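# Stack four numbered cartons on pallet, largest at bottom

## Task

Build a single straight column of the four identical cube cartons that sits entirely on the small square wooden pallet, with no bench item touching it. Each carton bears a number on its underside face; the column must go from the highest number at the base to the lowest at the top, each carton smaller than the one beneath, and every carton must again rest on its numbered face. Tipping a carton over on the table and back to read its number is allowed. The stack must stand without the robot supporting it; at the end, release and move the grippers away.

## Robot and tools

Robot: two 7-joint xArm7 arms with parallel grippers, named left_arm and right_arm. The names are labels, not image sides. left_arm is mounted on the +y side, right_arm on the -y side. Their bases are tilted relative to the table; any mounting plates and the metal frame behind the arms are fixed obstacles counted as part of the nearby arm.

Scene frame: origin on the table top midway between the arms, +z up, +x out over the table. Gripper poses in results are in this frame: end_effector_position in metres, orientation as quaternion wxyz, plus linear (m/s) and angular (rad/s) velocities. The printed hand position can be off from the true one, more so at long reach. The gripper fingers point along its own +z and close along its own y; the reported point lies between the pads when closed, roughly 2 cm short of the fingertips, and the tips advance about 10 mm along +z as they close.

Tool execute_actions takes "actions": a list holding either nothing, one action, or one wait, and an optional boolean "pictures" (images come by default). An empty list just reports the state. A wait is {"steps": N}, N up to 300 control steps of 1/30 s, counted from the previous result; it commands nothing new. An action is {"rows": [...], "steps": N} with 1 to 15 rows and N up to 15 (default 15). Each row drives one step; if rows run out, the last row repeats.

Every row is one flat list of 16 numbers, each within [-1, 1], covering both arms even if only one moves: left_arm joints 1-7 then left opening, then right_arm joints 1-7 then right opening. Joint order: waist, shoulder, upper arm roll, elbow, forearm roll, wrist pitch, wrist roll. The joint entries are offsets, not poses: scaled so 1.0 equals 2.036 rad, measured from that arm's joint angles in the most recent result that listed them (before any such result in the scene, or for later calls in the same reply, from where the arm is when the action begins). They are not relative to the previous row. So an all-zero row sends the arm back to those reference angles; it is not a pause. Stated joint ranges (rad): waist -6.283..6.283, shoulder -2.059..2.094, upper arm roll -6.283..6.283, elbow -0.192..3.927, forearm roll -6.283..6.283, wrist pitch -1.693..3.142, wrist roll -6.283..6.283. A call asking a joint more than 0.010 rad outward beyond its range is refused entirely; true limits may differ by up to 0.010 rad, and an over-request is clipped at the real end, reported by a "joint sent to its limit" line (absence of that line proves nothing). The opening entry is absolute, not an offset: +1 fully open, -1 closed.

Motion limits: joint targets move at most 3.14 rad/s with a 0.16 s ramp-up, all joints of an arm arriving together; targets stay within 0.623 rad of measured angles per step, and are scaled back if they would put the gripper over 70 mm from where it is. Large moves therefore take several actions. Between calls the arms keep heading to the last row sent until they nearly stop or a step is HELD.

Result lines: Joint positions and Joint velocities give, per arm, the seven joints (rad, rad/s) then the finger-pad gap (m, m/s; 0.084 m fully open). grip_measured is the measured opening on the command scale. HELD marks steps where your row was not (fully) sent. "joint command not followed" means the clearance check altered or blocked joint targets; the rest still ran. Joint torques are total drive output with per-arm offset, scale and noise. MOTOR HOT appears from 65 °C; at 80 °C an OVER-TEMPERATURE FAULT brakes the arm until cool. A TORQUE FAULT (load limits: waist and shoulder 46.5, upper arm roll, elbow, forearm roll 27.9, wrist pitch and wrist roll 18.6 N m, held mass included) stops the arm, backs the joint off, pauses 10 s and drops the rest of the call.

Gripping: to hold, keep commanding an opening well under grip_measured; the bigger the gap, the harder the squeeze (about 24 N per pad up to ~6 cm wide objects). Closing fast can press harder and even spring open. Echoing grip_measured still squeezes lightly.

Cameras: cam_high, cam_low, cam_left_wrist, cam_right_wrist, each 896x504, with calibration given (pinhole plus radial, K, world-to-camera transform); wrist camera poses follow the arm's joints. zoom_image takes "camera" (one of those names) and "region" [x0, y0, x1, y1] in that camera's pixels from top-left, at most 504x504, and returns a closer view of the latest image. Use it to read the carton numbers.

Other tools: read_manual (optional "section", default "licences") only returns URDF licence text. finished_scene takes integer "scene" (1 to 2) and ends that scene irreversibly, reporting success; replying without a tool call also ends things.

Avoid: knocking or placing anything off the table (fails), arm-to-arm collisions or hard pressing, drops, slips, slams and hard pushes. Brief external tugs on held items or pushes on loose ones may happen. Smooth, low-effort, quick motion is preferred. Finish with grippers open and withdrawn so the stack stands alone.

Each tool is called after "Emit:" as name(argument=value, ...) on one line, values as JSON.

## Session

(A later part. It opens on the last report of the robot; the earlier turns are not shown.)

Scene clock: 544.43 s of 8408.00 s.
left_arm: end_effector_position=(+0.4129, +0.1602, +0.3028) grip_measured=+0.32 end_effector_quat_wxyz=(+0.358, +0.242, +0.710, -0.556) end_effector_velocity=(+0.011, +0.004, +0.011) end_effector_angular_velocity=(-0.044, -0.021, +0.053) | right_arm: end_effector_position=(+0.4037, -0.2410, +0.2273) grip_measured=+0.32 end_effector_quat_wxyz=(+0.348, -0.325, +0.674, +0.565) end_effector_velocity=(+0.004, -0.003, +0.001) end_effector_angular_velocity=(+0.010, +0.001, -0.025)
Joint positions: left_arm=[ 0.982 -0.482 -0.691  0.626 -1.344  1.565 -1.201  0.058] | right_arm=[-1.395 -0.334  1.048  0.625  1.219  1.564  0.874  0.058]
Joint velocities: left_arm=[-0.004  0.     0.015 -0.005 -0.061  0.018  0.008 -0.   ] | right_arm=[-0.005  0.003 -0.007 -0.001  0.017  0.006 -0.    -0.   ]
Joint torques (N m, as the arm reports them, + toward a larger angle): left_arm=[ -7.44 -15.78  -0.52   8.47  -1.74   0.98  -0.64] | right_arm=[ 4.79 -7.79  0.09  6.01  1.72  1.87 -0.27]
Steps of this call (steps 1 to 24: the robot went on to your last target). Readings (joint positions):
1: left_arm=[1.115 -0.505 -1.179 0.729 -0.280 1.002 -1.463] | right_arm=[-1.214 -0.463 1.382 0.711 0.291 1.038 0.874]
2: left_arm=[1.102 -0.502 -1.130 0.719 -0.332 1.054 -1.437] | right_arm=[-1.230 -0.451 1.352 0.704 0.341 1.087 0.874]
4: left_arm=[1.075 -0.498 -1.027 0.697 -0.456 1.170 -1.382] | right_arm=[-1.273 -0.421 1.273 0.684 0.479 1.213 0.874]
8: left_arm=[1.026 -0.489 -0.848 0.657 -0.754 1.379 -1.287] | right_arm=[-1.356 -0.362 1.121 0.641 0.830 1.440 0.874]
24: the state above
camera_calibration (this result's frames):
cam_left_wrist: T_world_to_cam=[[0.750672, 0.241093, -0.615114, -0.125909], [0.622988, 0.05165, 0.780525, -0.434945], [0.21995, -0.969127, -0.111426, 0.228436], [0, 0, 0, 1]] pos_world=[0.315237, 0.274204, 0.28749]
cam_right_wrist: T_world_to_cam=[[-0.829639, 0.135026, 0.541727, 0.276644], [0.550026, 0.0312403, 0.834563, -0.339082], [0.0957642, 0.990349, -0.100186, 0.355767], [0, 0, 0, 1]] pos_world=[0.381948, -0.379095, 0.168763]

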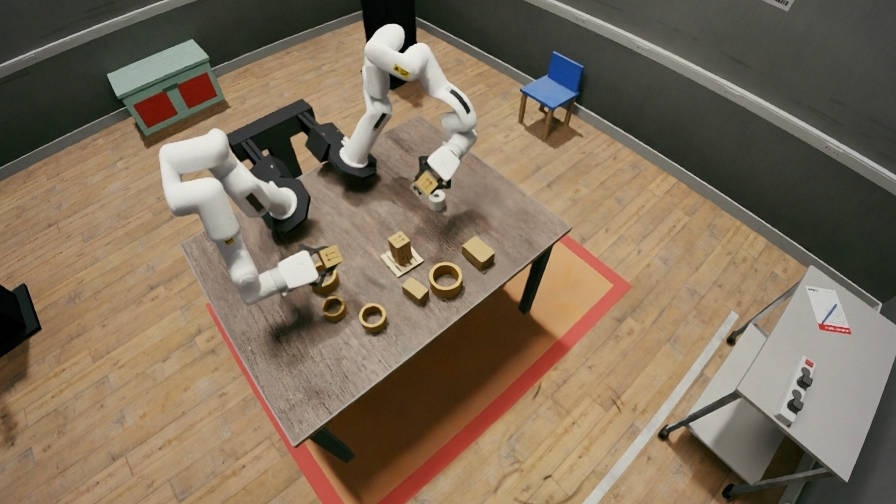

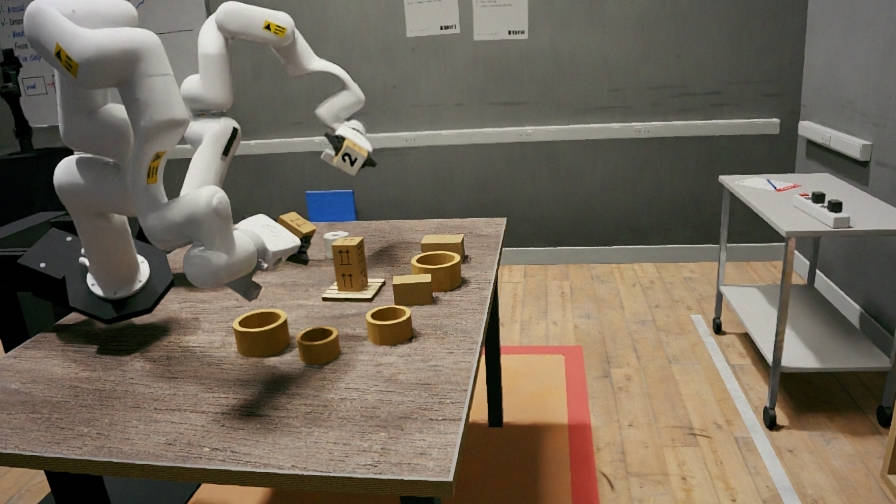

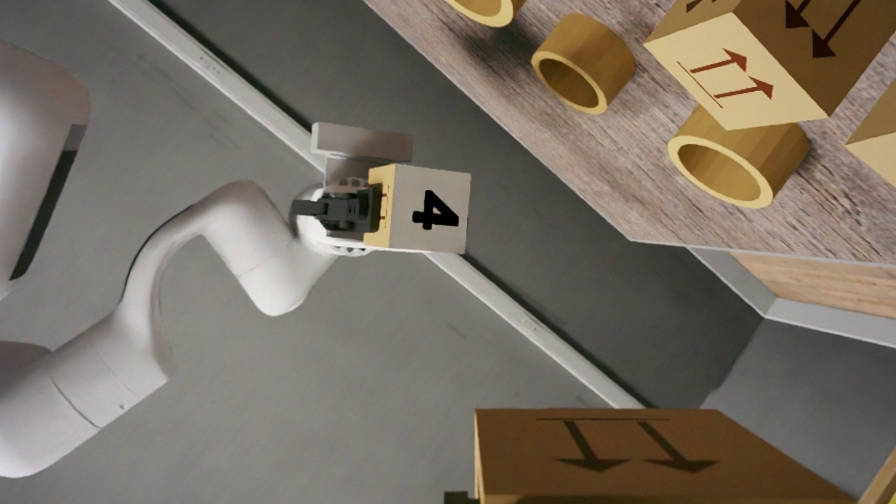

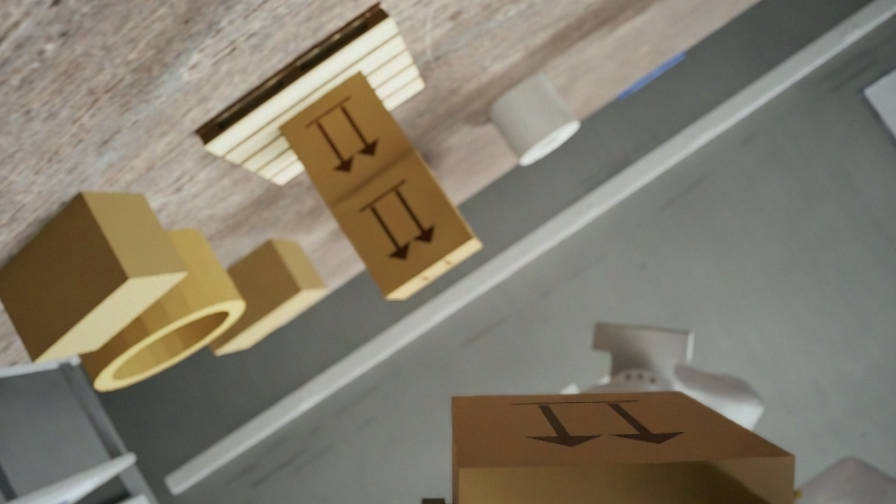

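Emit:
execute_actions(actions=[{"rows":[[-0.1255,-0.0668,-0.0479,0.0914,0.6601,-0.3165,0.3487,-0.3,0.2444,-0.1041,0.242,0.0952,-0.5987,-0.3719,-0.025,-0.3]],"steps":15}], pictures=false)

Emit:
execute_actions(actions=[{"steps":22}], pictures=false)

Emit:
execute_actions(actions=[{"rows":[[0,0,0,0,0,0,0,-0.3,-0.1981,-0.052,0.3016,0.1428,0,0.0206,0,-0.3]],"steps":15}], pictures=false)

Emit:
execute_actions(actions=[{"steps":12}])

Scene clock: 590.53 s of 8408.00 s.
left_arm: end_effector_position=(+0.4431, +0.2399, +0.2660) grip_measured=+0.32 end_effector_quat_wxyz=(+0.159, +0.881, +0.442, -0.061) end_effector_velocity=(-0.031, +0.366, -0.052) end_effector_angular_velocity=(+2.263, -0.417, -2.138) | right_arm: end_effector_position=(+0.3927, -0.1456, +0.1959) grip_measured=+0.32 end_effector_quat_wxyz=(-0.108, +0.862, -0.429, -0.249) end_effector_velocity=(+0.180, +0.079, +0.052) end_effector_angular_velocity=(-1.518, -2.372, +2.826)
Joint positions: left_arm=[ 0.74  -0.612 -0.784  0.804 -0.424  0.96  -0.538  0.058] | right_arm=[-1.018 -0.495  1.421  0.773  0.56   1.006  0.836  0.058]
Joint velocities: left_arm=[-0.14  -0.062 -0.036  0.067  2.654 -0.421  0.506 -0.   ] | right_arm=[ 0.749 -0.319  0.739  0.288 -2.358 -1.206 -0.076 -0.   ]
Joint torques (N m, as the arm reports them, + toward a larger angle): left_arm=[ -5.79 -12.7    0.55  10.05  -1.24  -0.93  -0.94] | right_arm=[ 3.81 -2.51 -1.68  8.91  0.63 -0.4  -0.16]
Steps of this call (steps 1 to 30: the robot went on to your last target; steps 31 to 100: nothing new was sent; then 42.27 s passed at rest; steps 101 to 115: all 15 steps of this action). Readings (joint positions):
101: left_arm=[0.982 -0.482 -0.689 0.626 -1.350 1.567 -1.200] | right_arm=[-1.395 -0.333 1.047 0.625 1.221 1.564 0.874]
102: left_arm=[0.981 -0.483 -0.689 0.626 -1.347 1.564 -1.197] | right_arm=[-1.394 -0.334 1.048 0.626 1.219 1.561 0.874]
104: left_arm=[0.967 -0.489 -0.694 0.635 -1.311 1.527 -1.160] | right_arm=[-1.368 -0.344 1.071 0.636 1.183 1.523 0.871]
108: left_arm=[0.865 -0.544 -0.735 0.709 -1.050 1.275 -0.901] | right_arm=[-1.238 -0.400 1.204 0.687 1.015 1.358 0.858]
115: the state above

Scene clock: 591.27 s of 8408.00 s.
left_arm: end_effector_position=(+0.4402, +0.3005, +0.2646) grip_measured=+0.32 end_effector_quat_wxyz=(-0.000, +0.954, +0.301, -0.000) end_effector_velocity=(+0.001, +0.001, +0.000) end_effector_angular_velocity=(+0.004, -0.002, -0.004) | right_arm: end_effector_position=(+0.4437, -0.1314, +0.2246) grip_measured=+0.32 end_effector_quat_wxyz=(+0.000, +0.988, -0.155, -0.001) end_effector_velocity=(+0.000, +0.001, +0.001) end_effector_angular_velocity=(-0.003, -0.006, +0.009)
Joint positions: left_arm=[ 0.727 -0.618 -0.789  0.812 -0.     0.921 -0.491  0.058] | right_arm=[-0.898 -0.546  1.54   0.819  0.001  0.807  0.823  0.058]
Joint velocities: left_arm=[-0.    -0.    -0.     0.001  0.005 -0.002  0.001  0.   ] | right_arm=[ 0.003 -0.     0.002  0.001 -0.007 -0.002 -0.    -0.   ]
Joint torques (N m, as the arm reports them, + toward a larger angle): left_arm=[ -8.78 -15.96  -0.36  11.7   -0.45  -1.65  -0.67] | right_arm=[ 8.14 -2.19 -0.34 10.97  1.23 -2.06 -0.43]
Steps of this call (steps 1 to 22: the robot went on to your last target). Readings (joint positions):
1: left_arm=[0.736 -0.614 -0.785 0.805 -0.337 0.948 -0.524] | right_arm=[-0.994 -0.505 1.445 0.782 0.479 0.968 0.833]
2: left_arm=[0.734 -0.615 -0.785 0.806 -0.255 0.940 -0.514] | right_arm=[-0.973 -0.514 1.465 0.790 0.395 0.933 0.831]
4: left_arm=[0.731 -0.616 -0.786 0.808 -0.127 0.930 -0.502] | right_arm=[-0.939 -0.528 1.499 0.803 0.233 0.878 0.828]
8: left_arm=[0.728 -0.617 -0.788 0.810 -0.027 0.923 -0.494] | right_arm=[-0.906 -0.542 1.532 0.816 0.052 0.823 0.824]
22: the state above

Scene clock: 591.77 s of 8408.00 s.
left_arm: end_effector_position=(+0.4402, +0.3005, +0.2646) grip_measured=+0.32 end_effector_quat_wxyz=(-0.000, +0.954, +0.301, -0.000) end_effector_velocity=(-0.000, -0.000, -0.000) end_effector_angular_velocity=(-0.000, +0.000, +0.000) | right_arm: end_effector_position=(+0.4316, -0.0003, +0.2178) grip_measured=+0.32 end_effector_quat_wxyz=(+0.004, +0.999, -0.032, +0.005) end_effector_velocity=(-0.090, +0.253, -0.039) end_effector_angular_velocity=(+0.074, +0.107, +0.453)
Joint positions: left_arm=[ 0.727 -0.618 -0.789  0.812 -0.     0.921 -0.491  0.058] | right_arm=[-1.249 -0.639  2.077  1.073  0.001  0.843  0.823  0.058]
Joint velocities: left_arm=[-0.  0. -0. -0. -0.  0. -0. -0.] | right_arm=[-0.593 -0.17   0.945  0.432 -0.     0.061 -0.    -0.   ]
Joint torques (N m, as the arm reports them, + toward a larger angle): left_arm=[ -9.18 -16.24  -0.34  11.43  -0.66  -1.52  -0.59] | right_arm=[11.62 10.08 -4.41 10.32  0.94 -1.55 -0.3 ]
Steps of this call (steps 1 to 15: all 15 steps of this action). Readings (joint positions):
1: left_arm=[0.727 -0.618 -0.789 0.812 -0.000 0.921 -0.491] | right_arm=[-0.898 -0.546 1.540 0.819 0.001 0.807 0.823]
2: left_arm=[0.727 -0.618 -0.789 0.812 -0.000 0.921 -0.491] | right_arm=[-0.899 -0.546 1.542 0.820 0.001 0.807 0.823]
4: left_arm=[0.727 -0.618 -0.789 0.812 -0.000 0.921 -0.491] | right_arm=[-0.924 -0.551 1.576 0.836 0.001 0.810 0.823]
8: left_arm=[0.727 -0.618 -0.789 0.812 -0.000 0.921 -0.491] | right_arm=[-1.049 -0.586 1.772 0.930 0.001 0.822 0.823]
15: the state above

Scene clock: 592.17 s of 8408.00 s.
left_arm: end_effector_position=(+0.4402, +0.3005, +0.2646) grip_measured=+0.32 end_effector_quat_wxyz=(-0.000, +0.954, +0.301, -0.000) end_effector_velocity=(+0.000, +0.000, -0.000) end_effector_angular_velocity=(-0.000, -0.000, +0.000) | right_arm: end_effector_position=(+0.4253, +0.0190, +0.2147) grip_measured=+0.32 end_effector_quat_wxyz=(+0.000, +1.000, -0.016, -0.000) end_effector_velocity=(-0.004, +0.006, -0.001) end_effector_angular_velocity=(+0.001, +0.002, +0.013)
Joint positions: left_arm=[ 0.727 -0.618 -0.789  0.812 -0.     0.921 -0.491  0.058] | right_arm=[-1.3   -0.651  2.152  1.109  0.001  0.849  0.823  0.058]
Joint velocities: left_arm=[ 0.  0.  0.  0. -0. -0. -0.  0.] | right_arm=[-0.005 -0.003  0.017  0.005 -0.     0.    -0.     0.   ]
Joint torques (N m, as the arm reports them, + toward a larger angle): left_arm=[ -8.84 -15.93  -0.37  11.54  -0.57  -1.44  -0.71] | right_arm=[ 9.96  8.84 -0.43 11.43  1.1  -1.67 -0.22]
Steps of this call (steps 1 to 12: the robot went on to your last target). Readings (joint positions):
1: left_arm=[0.727 -0.618 -0.789 0.812 -0.000 0.921 -0.491] | right_arm=[-1.266 -0.643 2.103 1.085 0.001 0.845 0.823]
2: left_arm=[0.727 -0.618 -0.789 0.812 -0.000 0.921 -0.491] | right_arm=[-1.277 -0.647 2.121 1.093 0.001 0.846 0.823]
4: left_arm=[0.727 -0.618 -0.789 0.812 -0.000 0.921 -0.491] | right_arm=[-1.290 -0.649 2.138 1.101 0.001 0.848 0.823]
8: left_arm=[0.727 -0.618 -0.789 0.812 -0.000 0.921 -0.491] | right_arm=[-1.299 -0.650 2.148 1.107 0.001 0.849 0.823]
12: the state above
camera_calibration (this result's frames):
cam_left_wrist: T_world_to_cam=[[0.57058, -0.820838, -0.0257718, 0.0387137], [-0.821119, -0.570757, -0.000571668, 0.600005], [-0.0142402, 0.0214879, -0.999668, 0.39462], [0, 0, 0, 1]] pos_world=[0.476206, 0.365755, 0.39583]
cam_right_wrist: T_world_to_cam=[[-0.0384763, -0.999144, 0.0151718, 0.0643784], [-0.99915, 0.038692, 0.0141941, 0.486334], [-0.014769, -0.0146128, -0.999784, 0.354248], [0, 0, 0, 1]] pos_world=[0.49363, 0.0506826, 0.346292]

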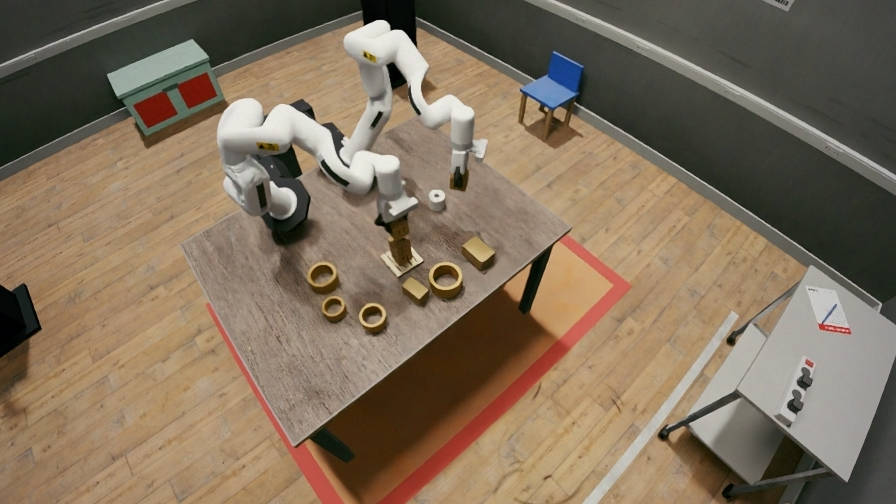

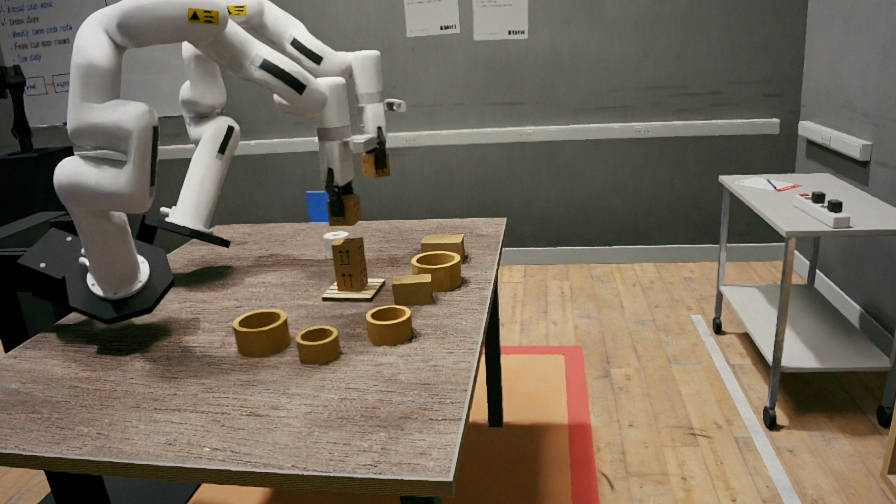

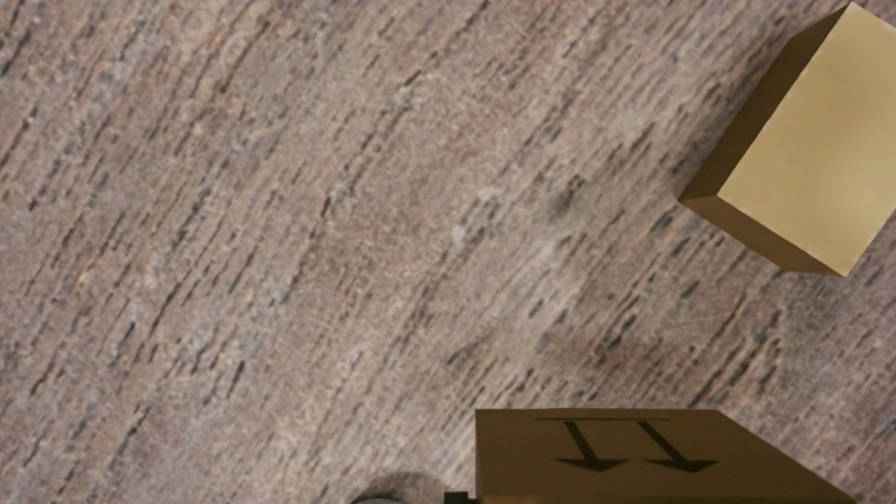

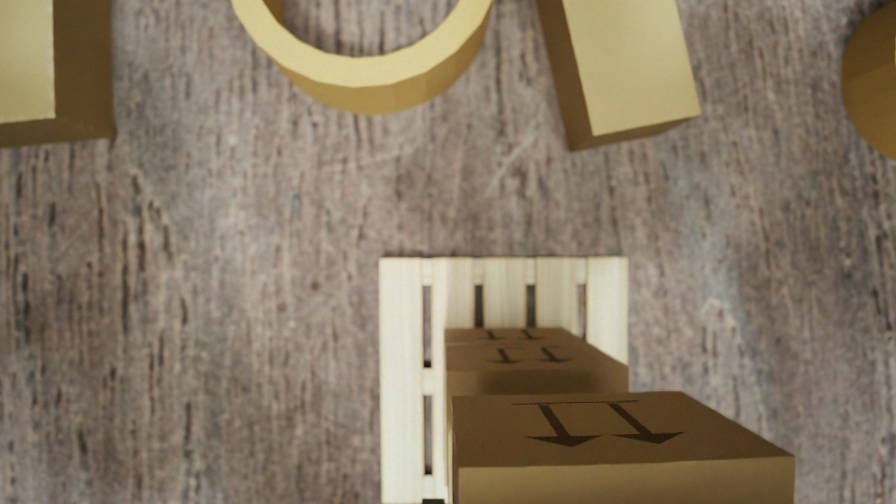

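Emit:
execute_actions(actions=[{"rows":[[0,0,0,0,0,0,0,-0.3,-0.008,-0.004,0.008,-0.004,0,-0.01,0,-0.3],[0,0,0,0,0,0,0,-0.3,-0.016,-0.008,0.015,-0.008,0,-0.02,0.001,-0.3],[0,0,0,0,0,0,0,-0.3,-0.024,-0.0115,0.021,-0.0115,0,-0.03,0.001,-0.3],[0,0,0,0,0,0,0,-0.3,-0.032,-0.015,0.028,-0.015,0,-0.04,0.002,-0.3],[0,0,0,0,0,0,0,-0.3,-0.038,-0.0177,0.0327,-0.0178,0,-0.047,0.002,-0.3],[0,0,0,0,0,0,0,-0.3,-0.0414,-0.0193,0.0356,-0.0194,-0.0005,-0.0515,0.002,-0.3]],"steps":15}], pictures=false)

Emit:
execute_actions(actions=[{"steps":8}])

Scene clock: 609.63 s of 8408.00 s.
left_arm: end_effector_position=(+0.4402, +0.3005, +0.2646) grip_measured=+0.32 end_effector_quat_wxyz=(-0.000, +0.954, +0.301, -0.000) end_effector_velocity=(+0.000, -0.000, +0.000) end_effector_angular_velocity=(+0.000, -0.000, -0.000) | right_arm: end_effector_position=(+0.4219, +0.0201, +0.1756) grip_measured=+0.32 end_effector_quat_wxyz=(+0.000, +1.000, -0.015, +0.000) end_effector_velocity=(+0.000, +0.006, -0.003) end_effector_angular_velocity=(+0.015, -0.009, +0.007)
Joint positions: left_arm=[ 0.727 -0.618 -0.789  0.812 -0.     0.921 -0.491  0.058] | right_arm=[-1.383 -0.689  2.223  1.071  0.     0.746  0.827  0.058]
Joint velocities: left_arm=[-0. -0. -0.  0.  0. -0. -0.  0.] | right_arm=[-0.013 -0.004  0.018 -0.001 -0.001 -0.027  0.001 -0.   ]
Joint torques (N m, as the arm reports them, + toward a larger angle): left_arm=[ -8.97 -16.03  -0.32  11.47  -0.57  -1.53  -0.53] | right_arm=[10.73 10.49 -0.64 10.59  1.28 -1.62 -0.21]
Steps of this call (steps 1 to 30: the robot went on to your last target; steps 31 to 100: nothing new was sent; then 13.63 s passed at rest; steps 101 to 115: all 15 steps of this action). Readings (joint positions):
101: left_arm=[0.727 -0.618 -0.789 0.812 -0.000 0.921 -0.491] | right_arm=[-1.301 -0.651 2.154 1.110 0.001 0.849 0.823]
102: left_arm=[0.727 -0.618 -0.789 0.812 -0.000 0.921 -0.491] | right_arm=[-1.302 -0.652 2.155 1.109 0.001 0.847 0.823]
104: left_arm=[0.727 -0.618 -0.789 0.812 -0.000 0.921 -0.491] | right_arm=[-1.313 -0.657 2.165 1.105 0.001 0.831 0.824]
108: left_arm=[0.727 -0.618 -0.789 0.812 -0.000 0.921 -0.491] | right_arm=[-1.359 -0.679 2.203 1.080 0.001 0.777 0.826]
115: the state above

Scene clock: 609.90 s of 8408.00 s.
left_arm: end_effector_position=(+0.4402, +0.3005, +0.2646) grip_measured=+0.32 end_effector_quat_wxyz=(-0.000, +0.954, +0.301, -0.000) end_effector_velocity=(+0.000, -0.000, +0.000) end_effector_angular_velocity=(+0.000, -0.002, +0.000) | right_arm: end_effector_position=(+0.4217, +0.0200, +0.1747) grip_measured=+0.32 end_effector_quat_wxyz=(+0.000, +1.000, -0.015, -0.000) end_effector_velocity=(-0.001, -0.001, -0.002) end_effector_angular_velocity=(-0.004, +0.002, +0.002)
Joint positions: left_arm=[ 0.727 -0.618 -0.789  0.812 -0.     0.921 -0.491  0.058] | right_arm=[-1.384 -0.69   2.224  1.07   0.     0.744  0.827  0.058]
Joint velocities: left_arm=[-0.    -0.001 -0.     0.    -0.001 -0.001  0.    -0.   ] | right_arm=[-0.002 -0.002  0.003 -0.003 -0.001 -0.001  0.    -0.   ]
Joint torques (N m, as the arm reports them, + toward a larger angle): left_arm=[ -9.15 -16.24  -0.32  11.58  -0.53  -1.6   -0.64] | right_arm=[10.66 10.56 -0.65 10.5   0.92 -1.73 -0.32]
Steps of this call (steps 1 to 8: the robot went on to your last target). Readings (joint positions):
1: left_arm=[0.727 -0.618 -0.789 0.812 -0.000 0.921 -0.491] | right_arm=[-1.383 -0.689 2.223 1.071 0.000 0.746 0.827]
2: left_arm=[0.727 -0.618 -0.789 0.812 -0.000 0.921 -0.491] | right_arm=[-1.384 -0.689 2.224 1.070 0.000 0.745 0.827]
4: left_arm=[0.727 -0.618 -0.789 0.812 -0.000 0.921 -0.491] | right_arm=[-1.384 -0.690 2.224 1.070 0.000 0.745 0.827]
8: the state above
camera_calibration (this result's frames):
cam_left_wrist: T_world_to_cam=[[0.57058, -0.820838, -0.0257716, 0.0387135], [-0.821119, -0.570757, -0.000571693, 0.600005], [-0.0142401, 0.0214877, -0.999668, 0.39462], [0, 0, 0, 1]] pos_world=[0.476206, 0.365755, 0.39583]
cam_right_wrist: T_world_to_cam=[[-0.0352467, -0.999262, 0.0152783, 0.064426], [-0.999278, 0.035456, 0.0136511, 0.483436], [-0.0141827, -0.0147861, -0.99979, 0.313995], [0, 0, 0, 1]] pos_world=[0.489811, 0.0518806, 0.306345]

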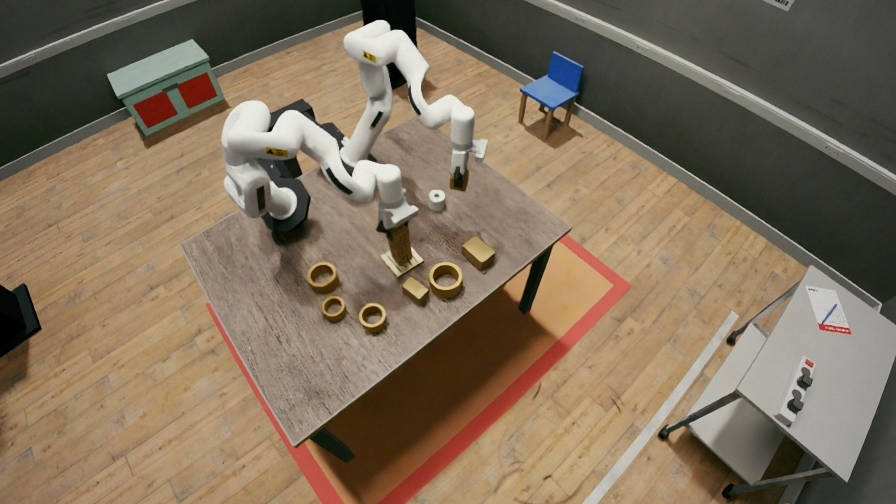

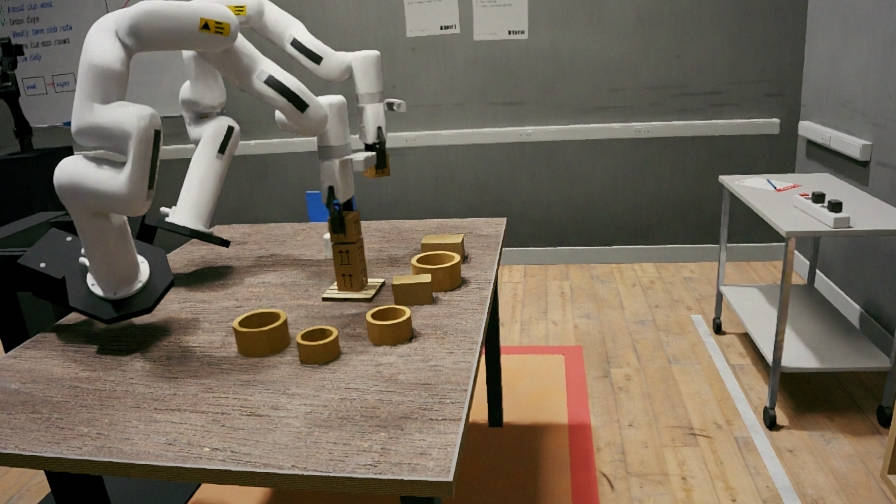

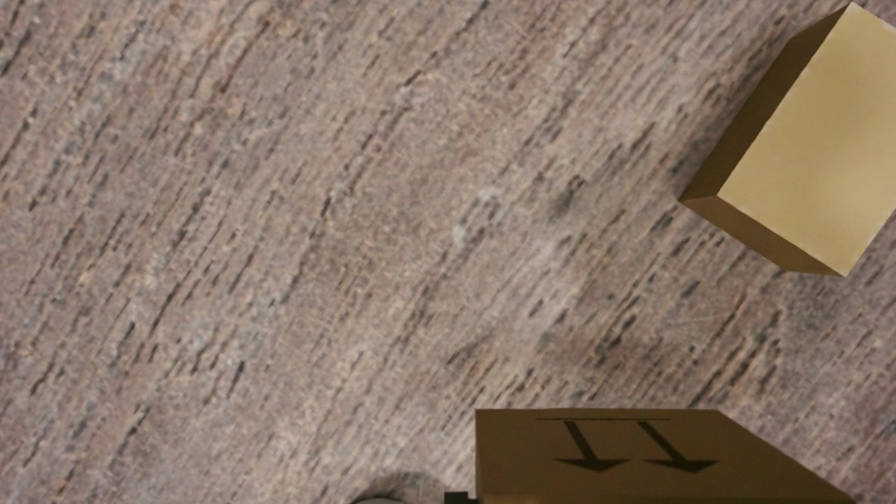

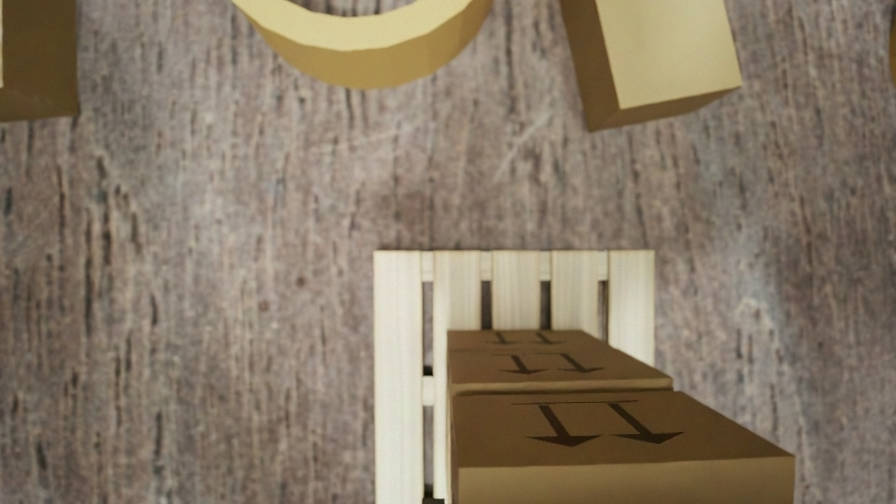

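Emit:
zoom_image(camera="cam_right_wrist", region=[420, 310, 720, 430])

Region (420, 310, 720, 430) of cam_right_wrist's 896x504 image, scaled by 1.680, with more detail than that image has; it fills the top 202 rows of this view, and the rest is white.

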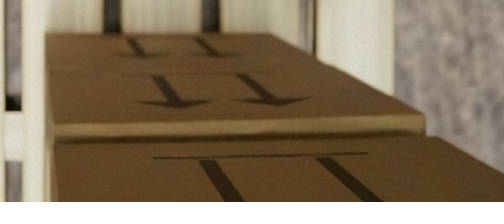

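Emit:
execute_actions(actions=[{"rows":[[0,0,0,0,0,0,0,-0.3,-0.0028,-0.0008,0.0008,0.0029,0,0.0009,-0.0015,-0.3],[0,0,0,0,0,0,0,-0.3,-0.0028,-0.0008,0.0008,0.0029,0,0.0009,-0.0015,-0.3],[0,0,0,0,0,0,0,-0.3,-0.0049,-0.0019,0.0024,0.0024,0,-0.0013,-0.0015,-0.3],[0,0,0,0,0,0,0,-0.3,-0.007,-0.0029,0.0041,0.0018,0,-0.0036,-0.0015,-0.3],[0,0,0,0,0,0,0,-0.3,-0.0091,-0.004,0.0057,0.0013,0,-0.0058,-0.0015,-0.3]],"steps":15}], pictures=false)

Emit:
execute_actions(actions=[{"rows":[[0,0,0,0,0,0,0,-0.3,0,0,0,0,0,0,0,0.1],[0,0,0,0,0,0,0,-0.3,0,0,0,0,0,0,0,0.2],[0,0,0,0,0,0,0,-0.3,0,0,0,0,0,0,0,0.33],[0,0,0,0,0,0,0,-0.3,0,0,0,0,0,0,0,0.4],[0,0,0,0,0,0,0,-0.3,0,0,0,0,0,0,0,0.5],[0,0,0,0,0,0,0,-0.3,0,0,0,0,0,0,0,0.7],[0,0,0,0,0,0,0,-0.3,0,0,0,0,0,0,0,0.9]],"steps":14}])

Scene clock: 630.03 s of 8408.00 s.
left_arm: end_effector_position=(+0.4402, +0.3005, +0.2646) grip_measured=+0.32 end_effector_quat_wxyz=(-0.000, +0.954, +0.301, -0.000) end_effector_velocity=(-0.000, -0.000, -0.000) end_effector_angular_velocity=(-0.001, +0.001, +0.001) | right_arm: end_effector_position=(+0.4237, +0.0200, +0.1695) grip_measured=+0.32 end_effector_quat_wxyz=(+0.000, +1.000, -0.015, +0.000) end_effector_velocity=(-0.000, +0.001, -0.000) end_effector_angular_velocity=(+0.003, -0.000, +0.000)
Joint positions: left_arm=[ 0.727 -0.618 -0.789  0.812 -0.     0.921 -0.491  0.058] | right_arm=[-1.403 -0.698  2.236  1.072  0.     0.733  0.824  0.058]
Joint velocities: left_arm=[-0.     0.     0.    -0.    -0.001  0.    -0.     0.   ] | right_arm=[-0.002 -0.     0.003  0.001  0.002 -0.003 -0.    -0.   ]
Joint torques (N m, as the arm reports them, + toward a larger angle): left_arm=[ -8.97 -16.19  -0.29  11.72  -0.49  -1.57  -0.52] | right_arm=[ 9.96  9.6  -0.38 10.44  1.35 -1.66 -0.24]
Steps of this call (steps 1 to 15: the robot went on to your last target; steps 16 to 90: nothing new was sent; then 16.63 s passed at rest; steps 91 to 105: all 15 steps of this action). Readings (joint positions):
91: left_arm=[0.727 -0.618 -0.789 0.812 -0.000 0.921 -0.491] | right_arm=[-1.385 -0.690 2.224 1.069 0.000 0.744 0.827]
92: left_arm=[0.727 -0.618 -0.789 0.812 -0.000 0.921 -0.491] | right_arm=[-1.385 -0.690 2.225 1.070 0.000 0.745 0.827]
94: left_arm=[0.727 -0.618 -0.789 0.812 -0.000 0.921 -0.491] | right_arm=[-1.388 -0.691 2.226 1.073 0.000 0.745 0.826]
98: left_arm=[0.727 -0.618 -0.789 0.812 -0.000 0.921 -0.491] | right_arm=[-1.398 -0.696 2.232 1.073 0.000 0.737 0.825]
105: the state above

Scene clock: 630.50 s of 8408.00 s.
left_arm: end_effector_position=(+0.4402, +0.3005, +0.2646) grip_measured=+0.32 end_effector_quat_wxyz=(-0.000, +0.954, +0.301, -0.000) end_effector_velocity=(+0.000, -0.000, +0.000) end_effector_angular_velocity=(+0.000, -0.000, -0.000) | right_arm: end_effector_position=(+0.4237, +0.0201, +0.1695) grip_measured=+0.90 end_effector_quat_wxyz=(+0.000, +1.000, -0.015, +0.000) end_effector_velocity=(-0.000, -0.001, -0.001) end_effector_angular_velocity=(-0.002, +0.001, +0.000)
Joint positions: left_arm=[ 0.727 -0.618 -0.789  0.812 -0.     0.921 -0.491  0.058] | right_arm=[-1.403 -0.698  2.236  1.072  0.     0.733  0.824  0.08 ]
Joint velocities: left_arm=[-0. -0. -0. -0.  0. -0.  0.  0.] | right_arm=[-0.001 -0.001  0.001 -0.001 -0.001  0.    -0.     0.   ]
Joint torques (N m, as the arm reports them, + toward a larger angle): left_arm=[ -9.26 -16.05  -0.25  11.6   -0.63  -1.58  -0.64] | right_arm=[10.21 10.   -0.09 10.37  1.1  -1.71 -0.1 ]
Steps of this call (steps 1 to 14: all 14 steps of this action). Readings (joint positions):
1: left_arm=[0.727 -0.618 -0.789 0.812 -0.000 0.921 -0.491] | right_arm=[-1.403 -0.698 2.236 1.072 0.000 0.733 0.824]
2: left_arm=[0.727 -0.618 -0.789 0.812 -0.000 0.921 -0.491] | right_arm=[-1.403 -0.698 2.236 1.072 0.000 0.733 0.824]
4: left_arm=[0.727 -0.618 -0.789 0.812 -0.000 0.921 -0.491] | right_arm=[-1.403 -0.698 2.236 1.072 0.000 0.733 0.824]
8: left_arm=[0.727 -0.618 -0.789 0.812 -0.000 0.921 -0.491] | right_arm=[-1.402 -0.698 2.236 1.073 0.000 0.733 0.824]
14: the state above
camera_calibration (this result's frames):
cam_left_wrist: T_world_to_cam=[[0.57058, -0.820838, -0.0257716, 0.0387137], [-0.821119, -0.570757, -0.000571425, 0.600005], [-0.0142403, 0.0214876, -0.999668, 0.39462], [0, 0, 0, 1]] pos_world=[0.476206, 0.365755, 0.39583]
cam_right_wrist: T_world_to_cam=[[-0.0348907, -0.999278, 0.015069, 0.0645522], [-0.999294, 0.0350934, 0.0134004, 0.485563], [-0.0139195, -0.0145909, -0.999797, 0.308672], [0, 0, 0, 1]] pos_world=[0.491769, 0.0519693, 0.30113]

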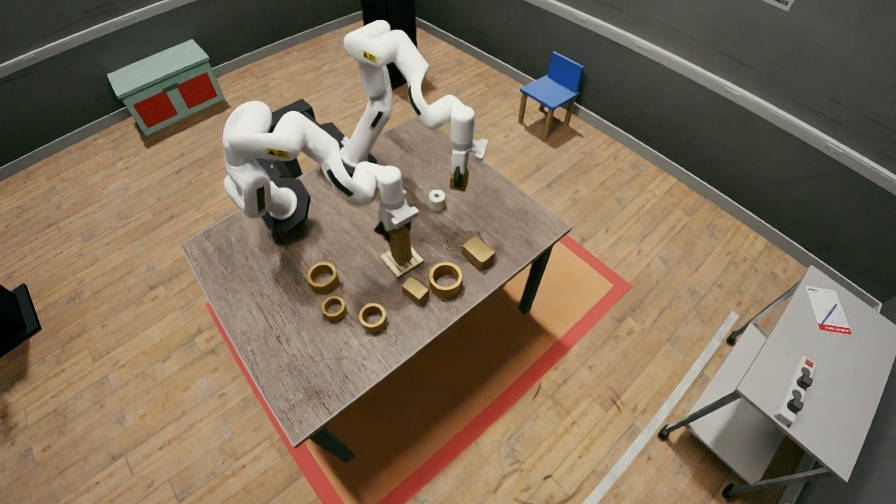

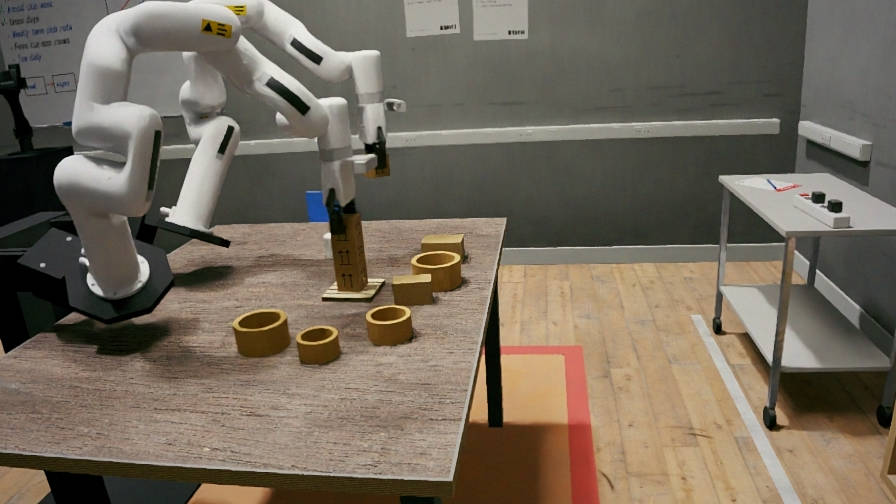

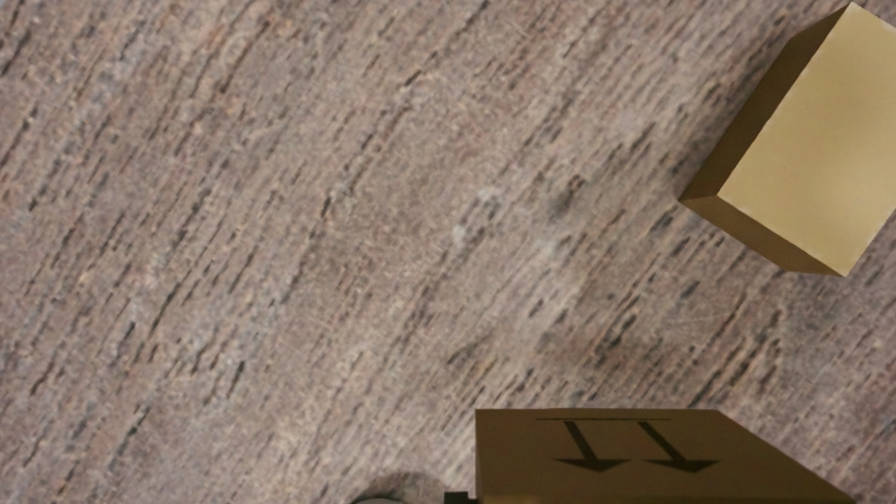

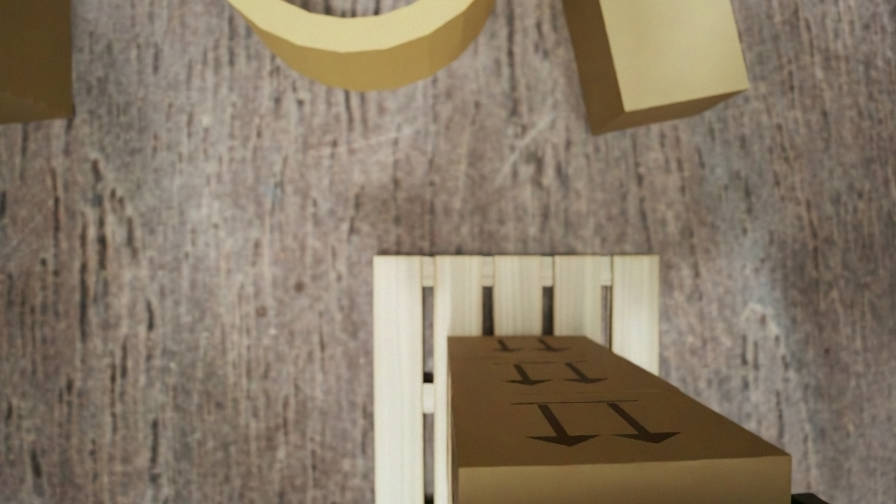

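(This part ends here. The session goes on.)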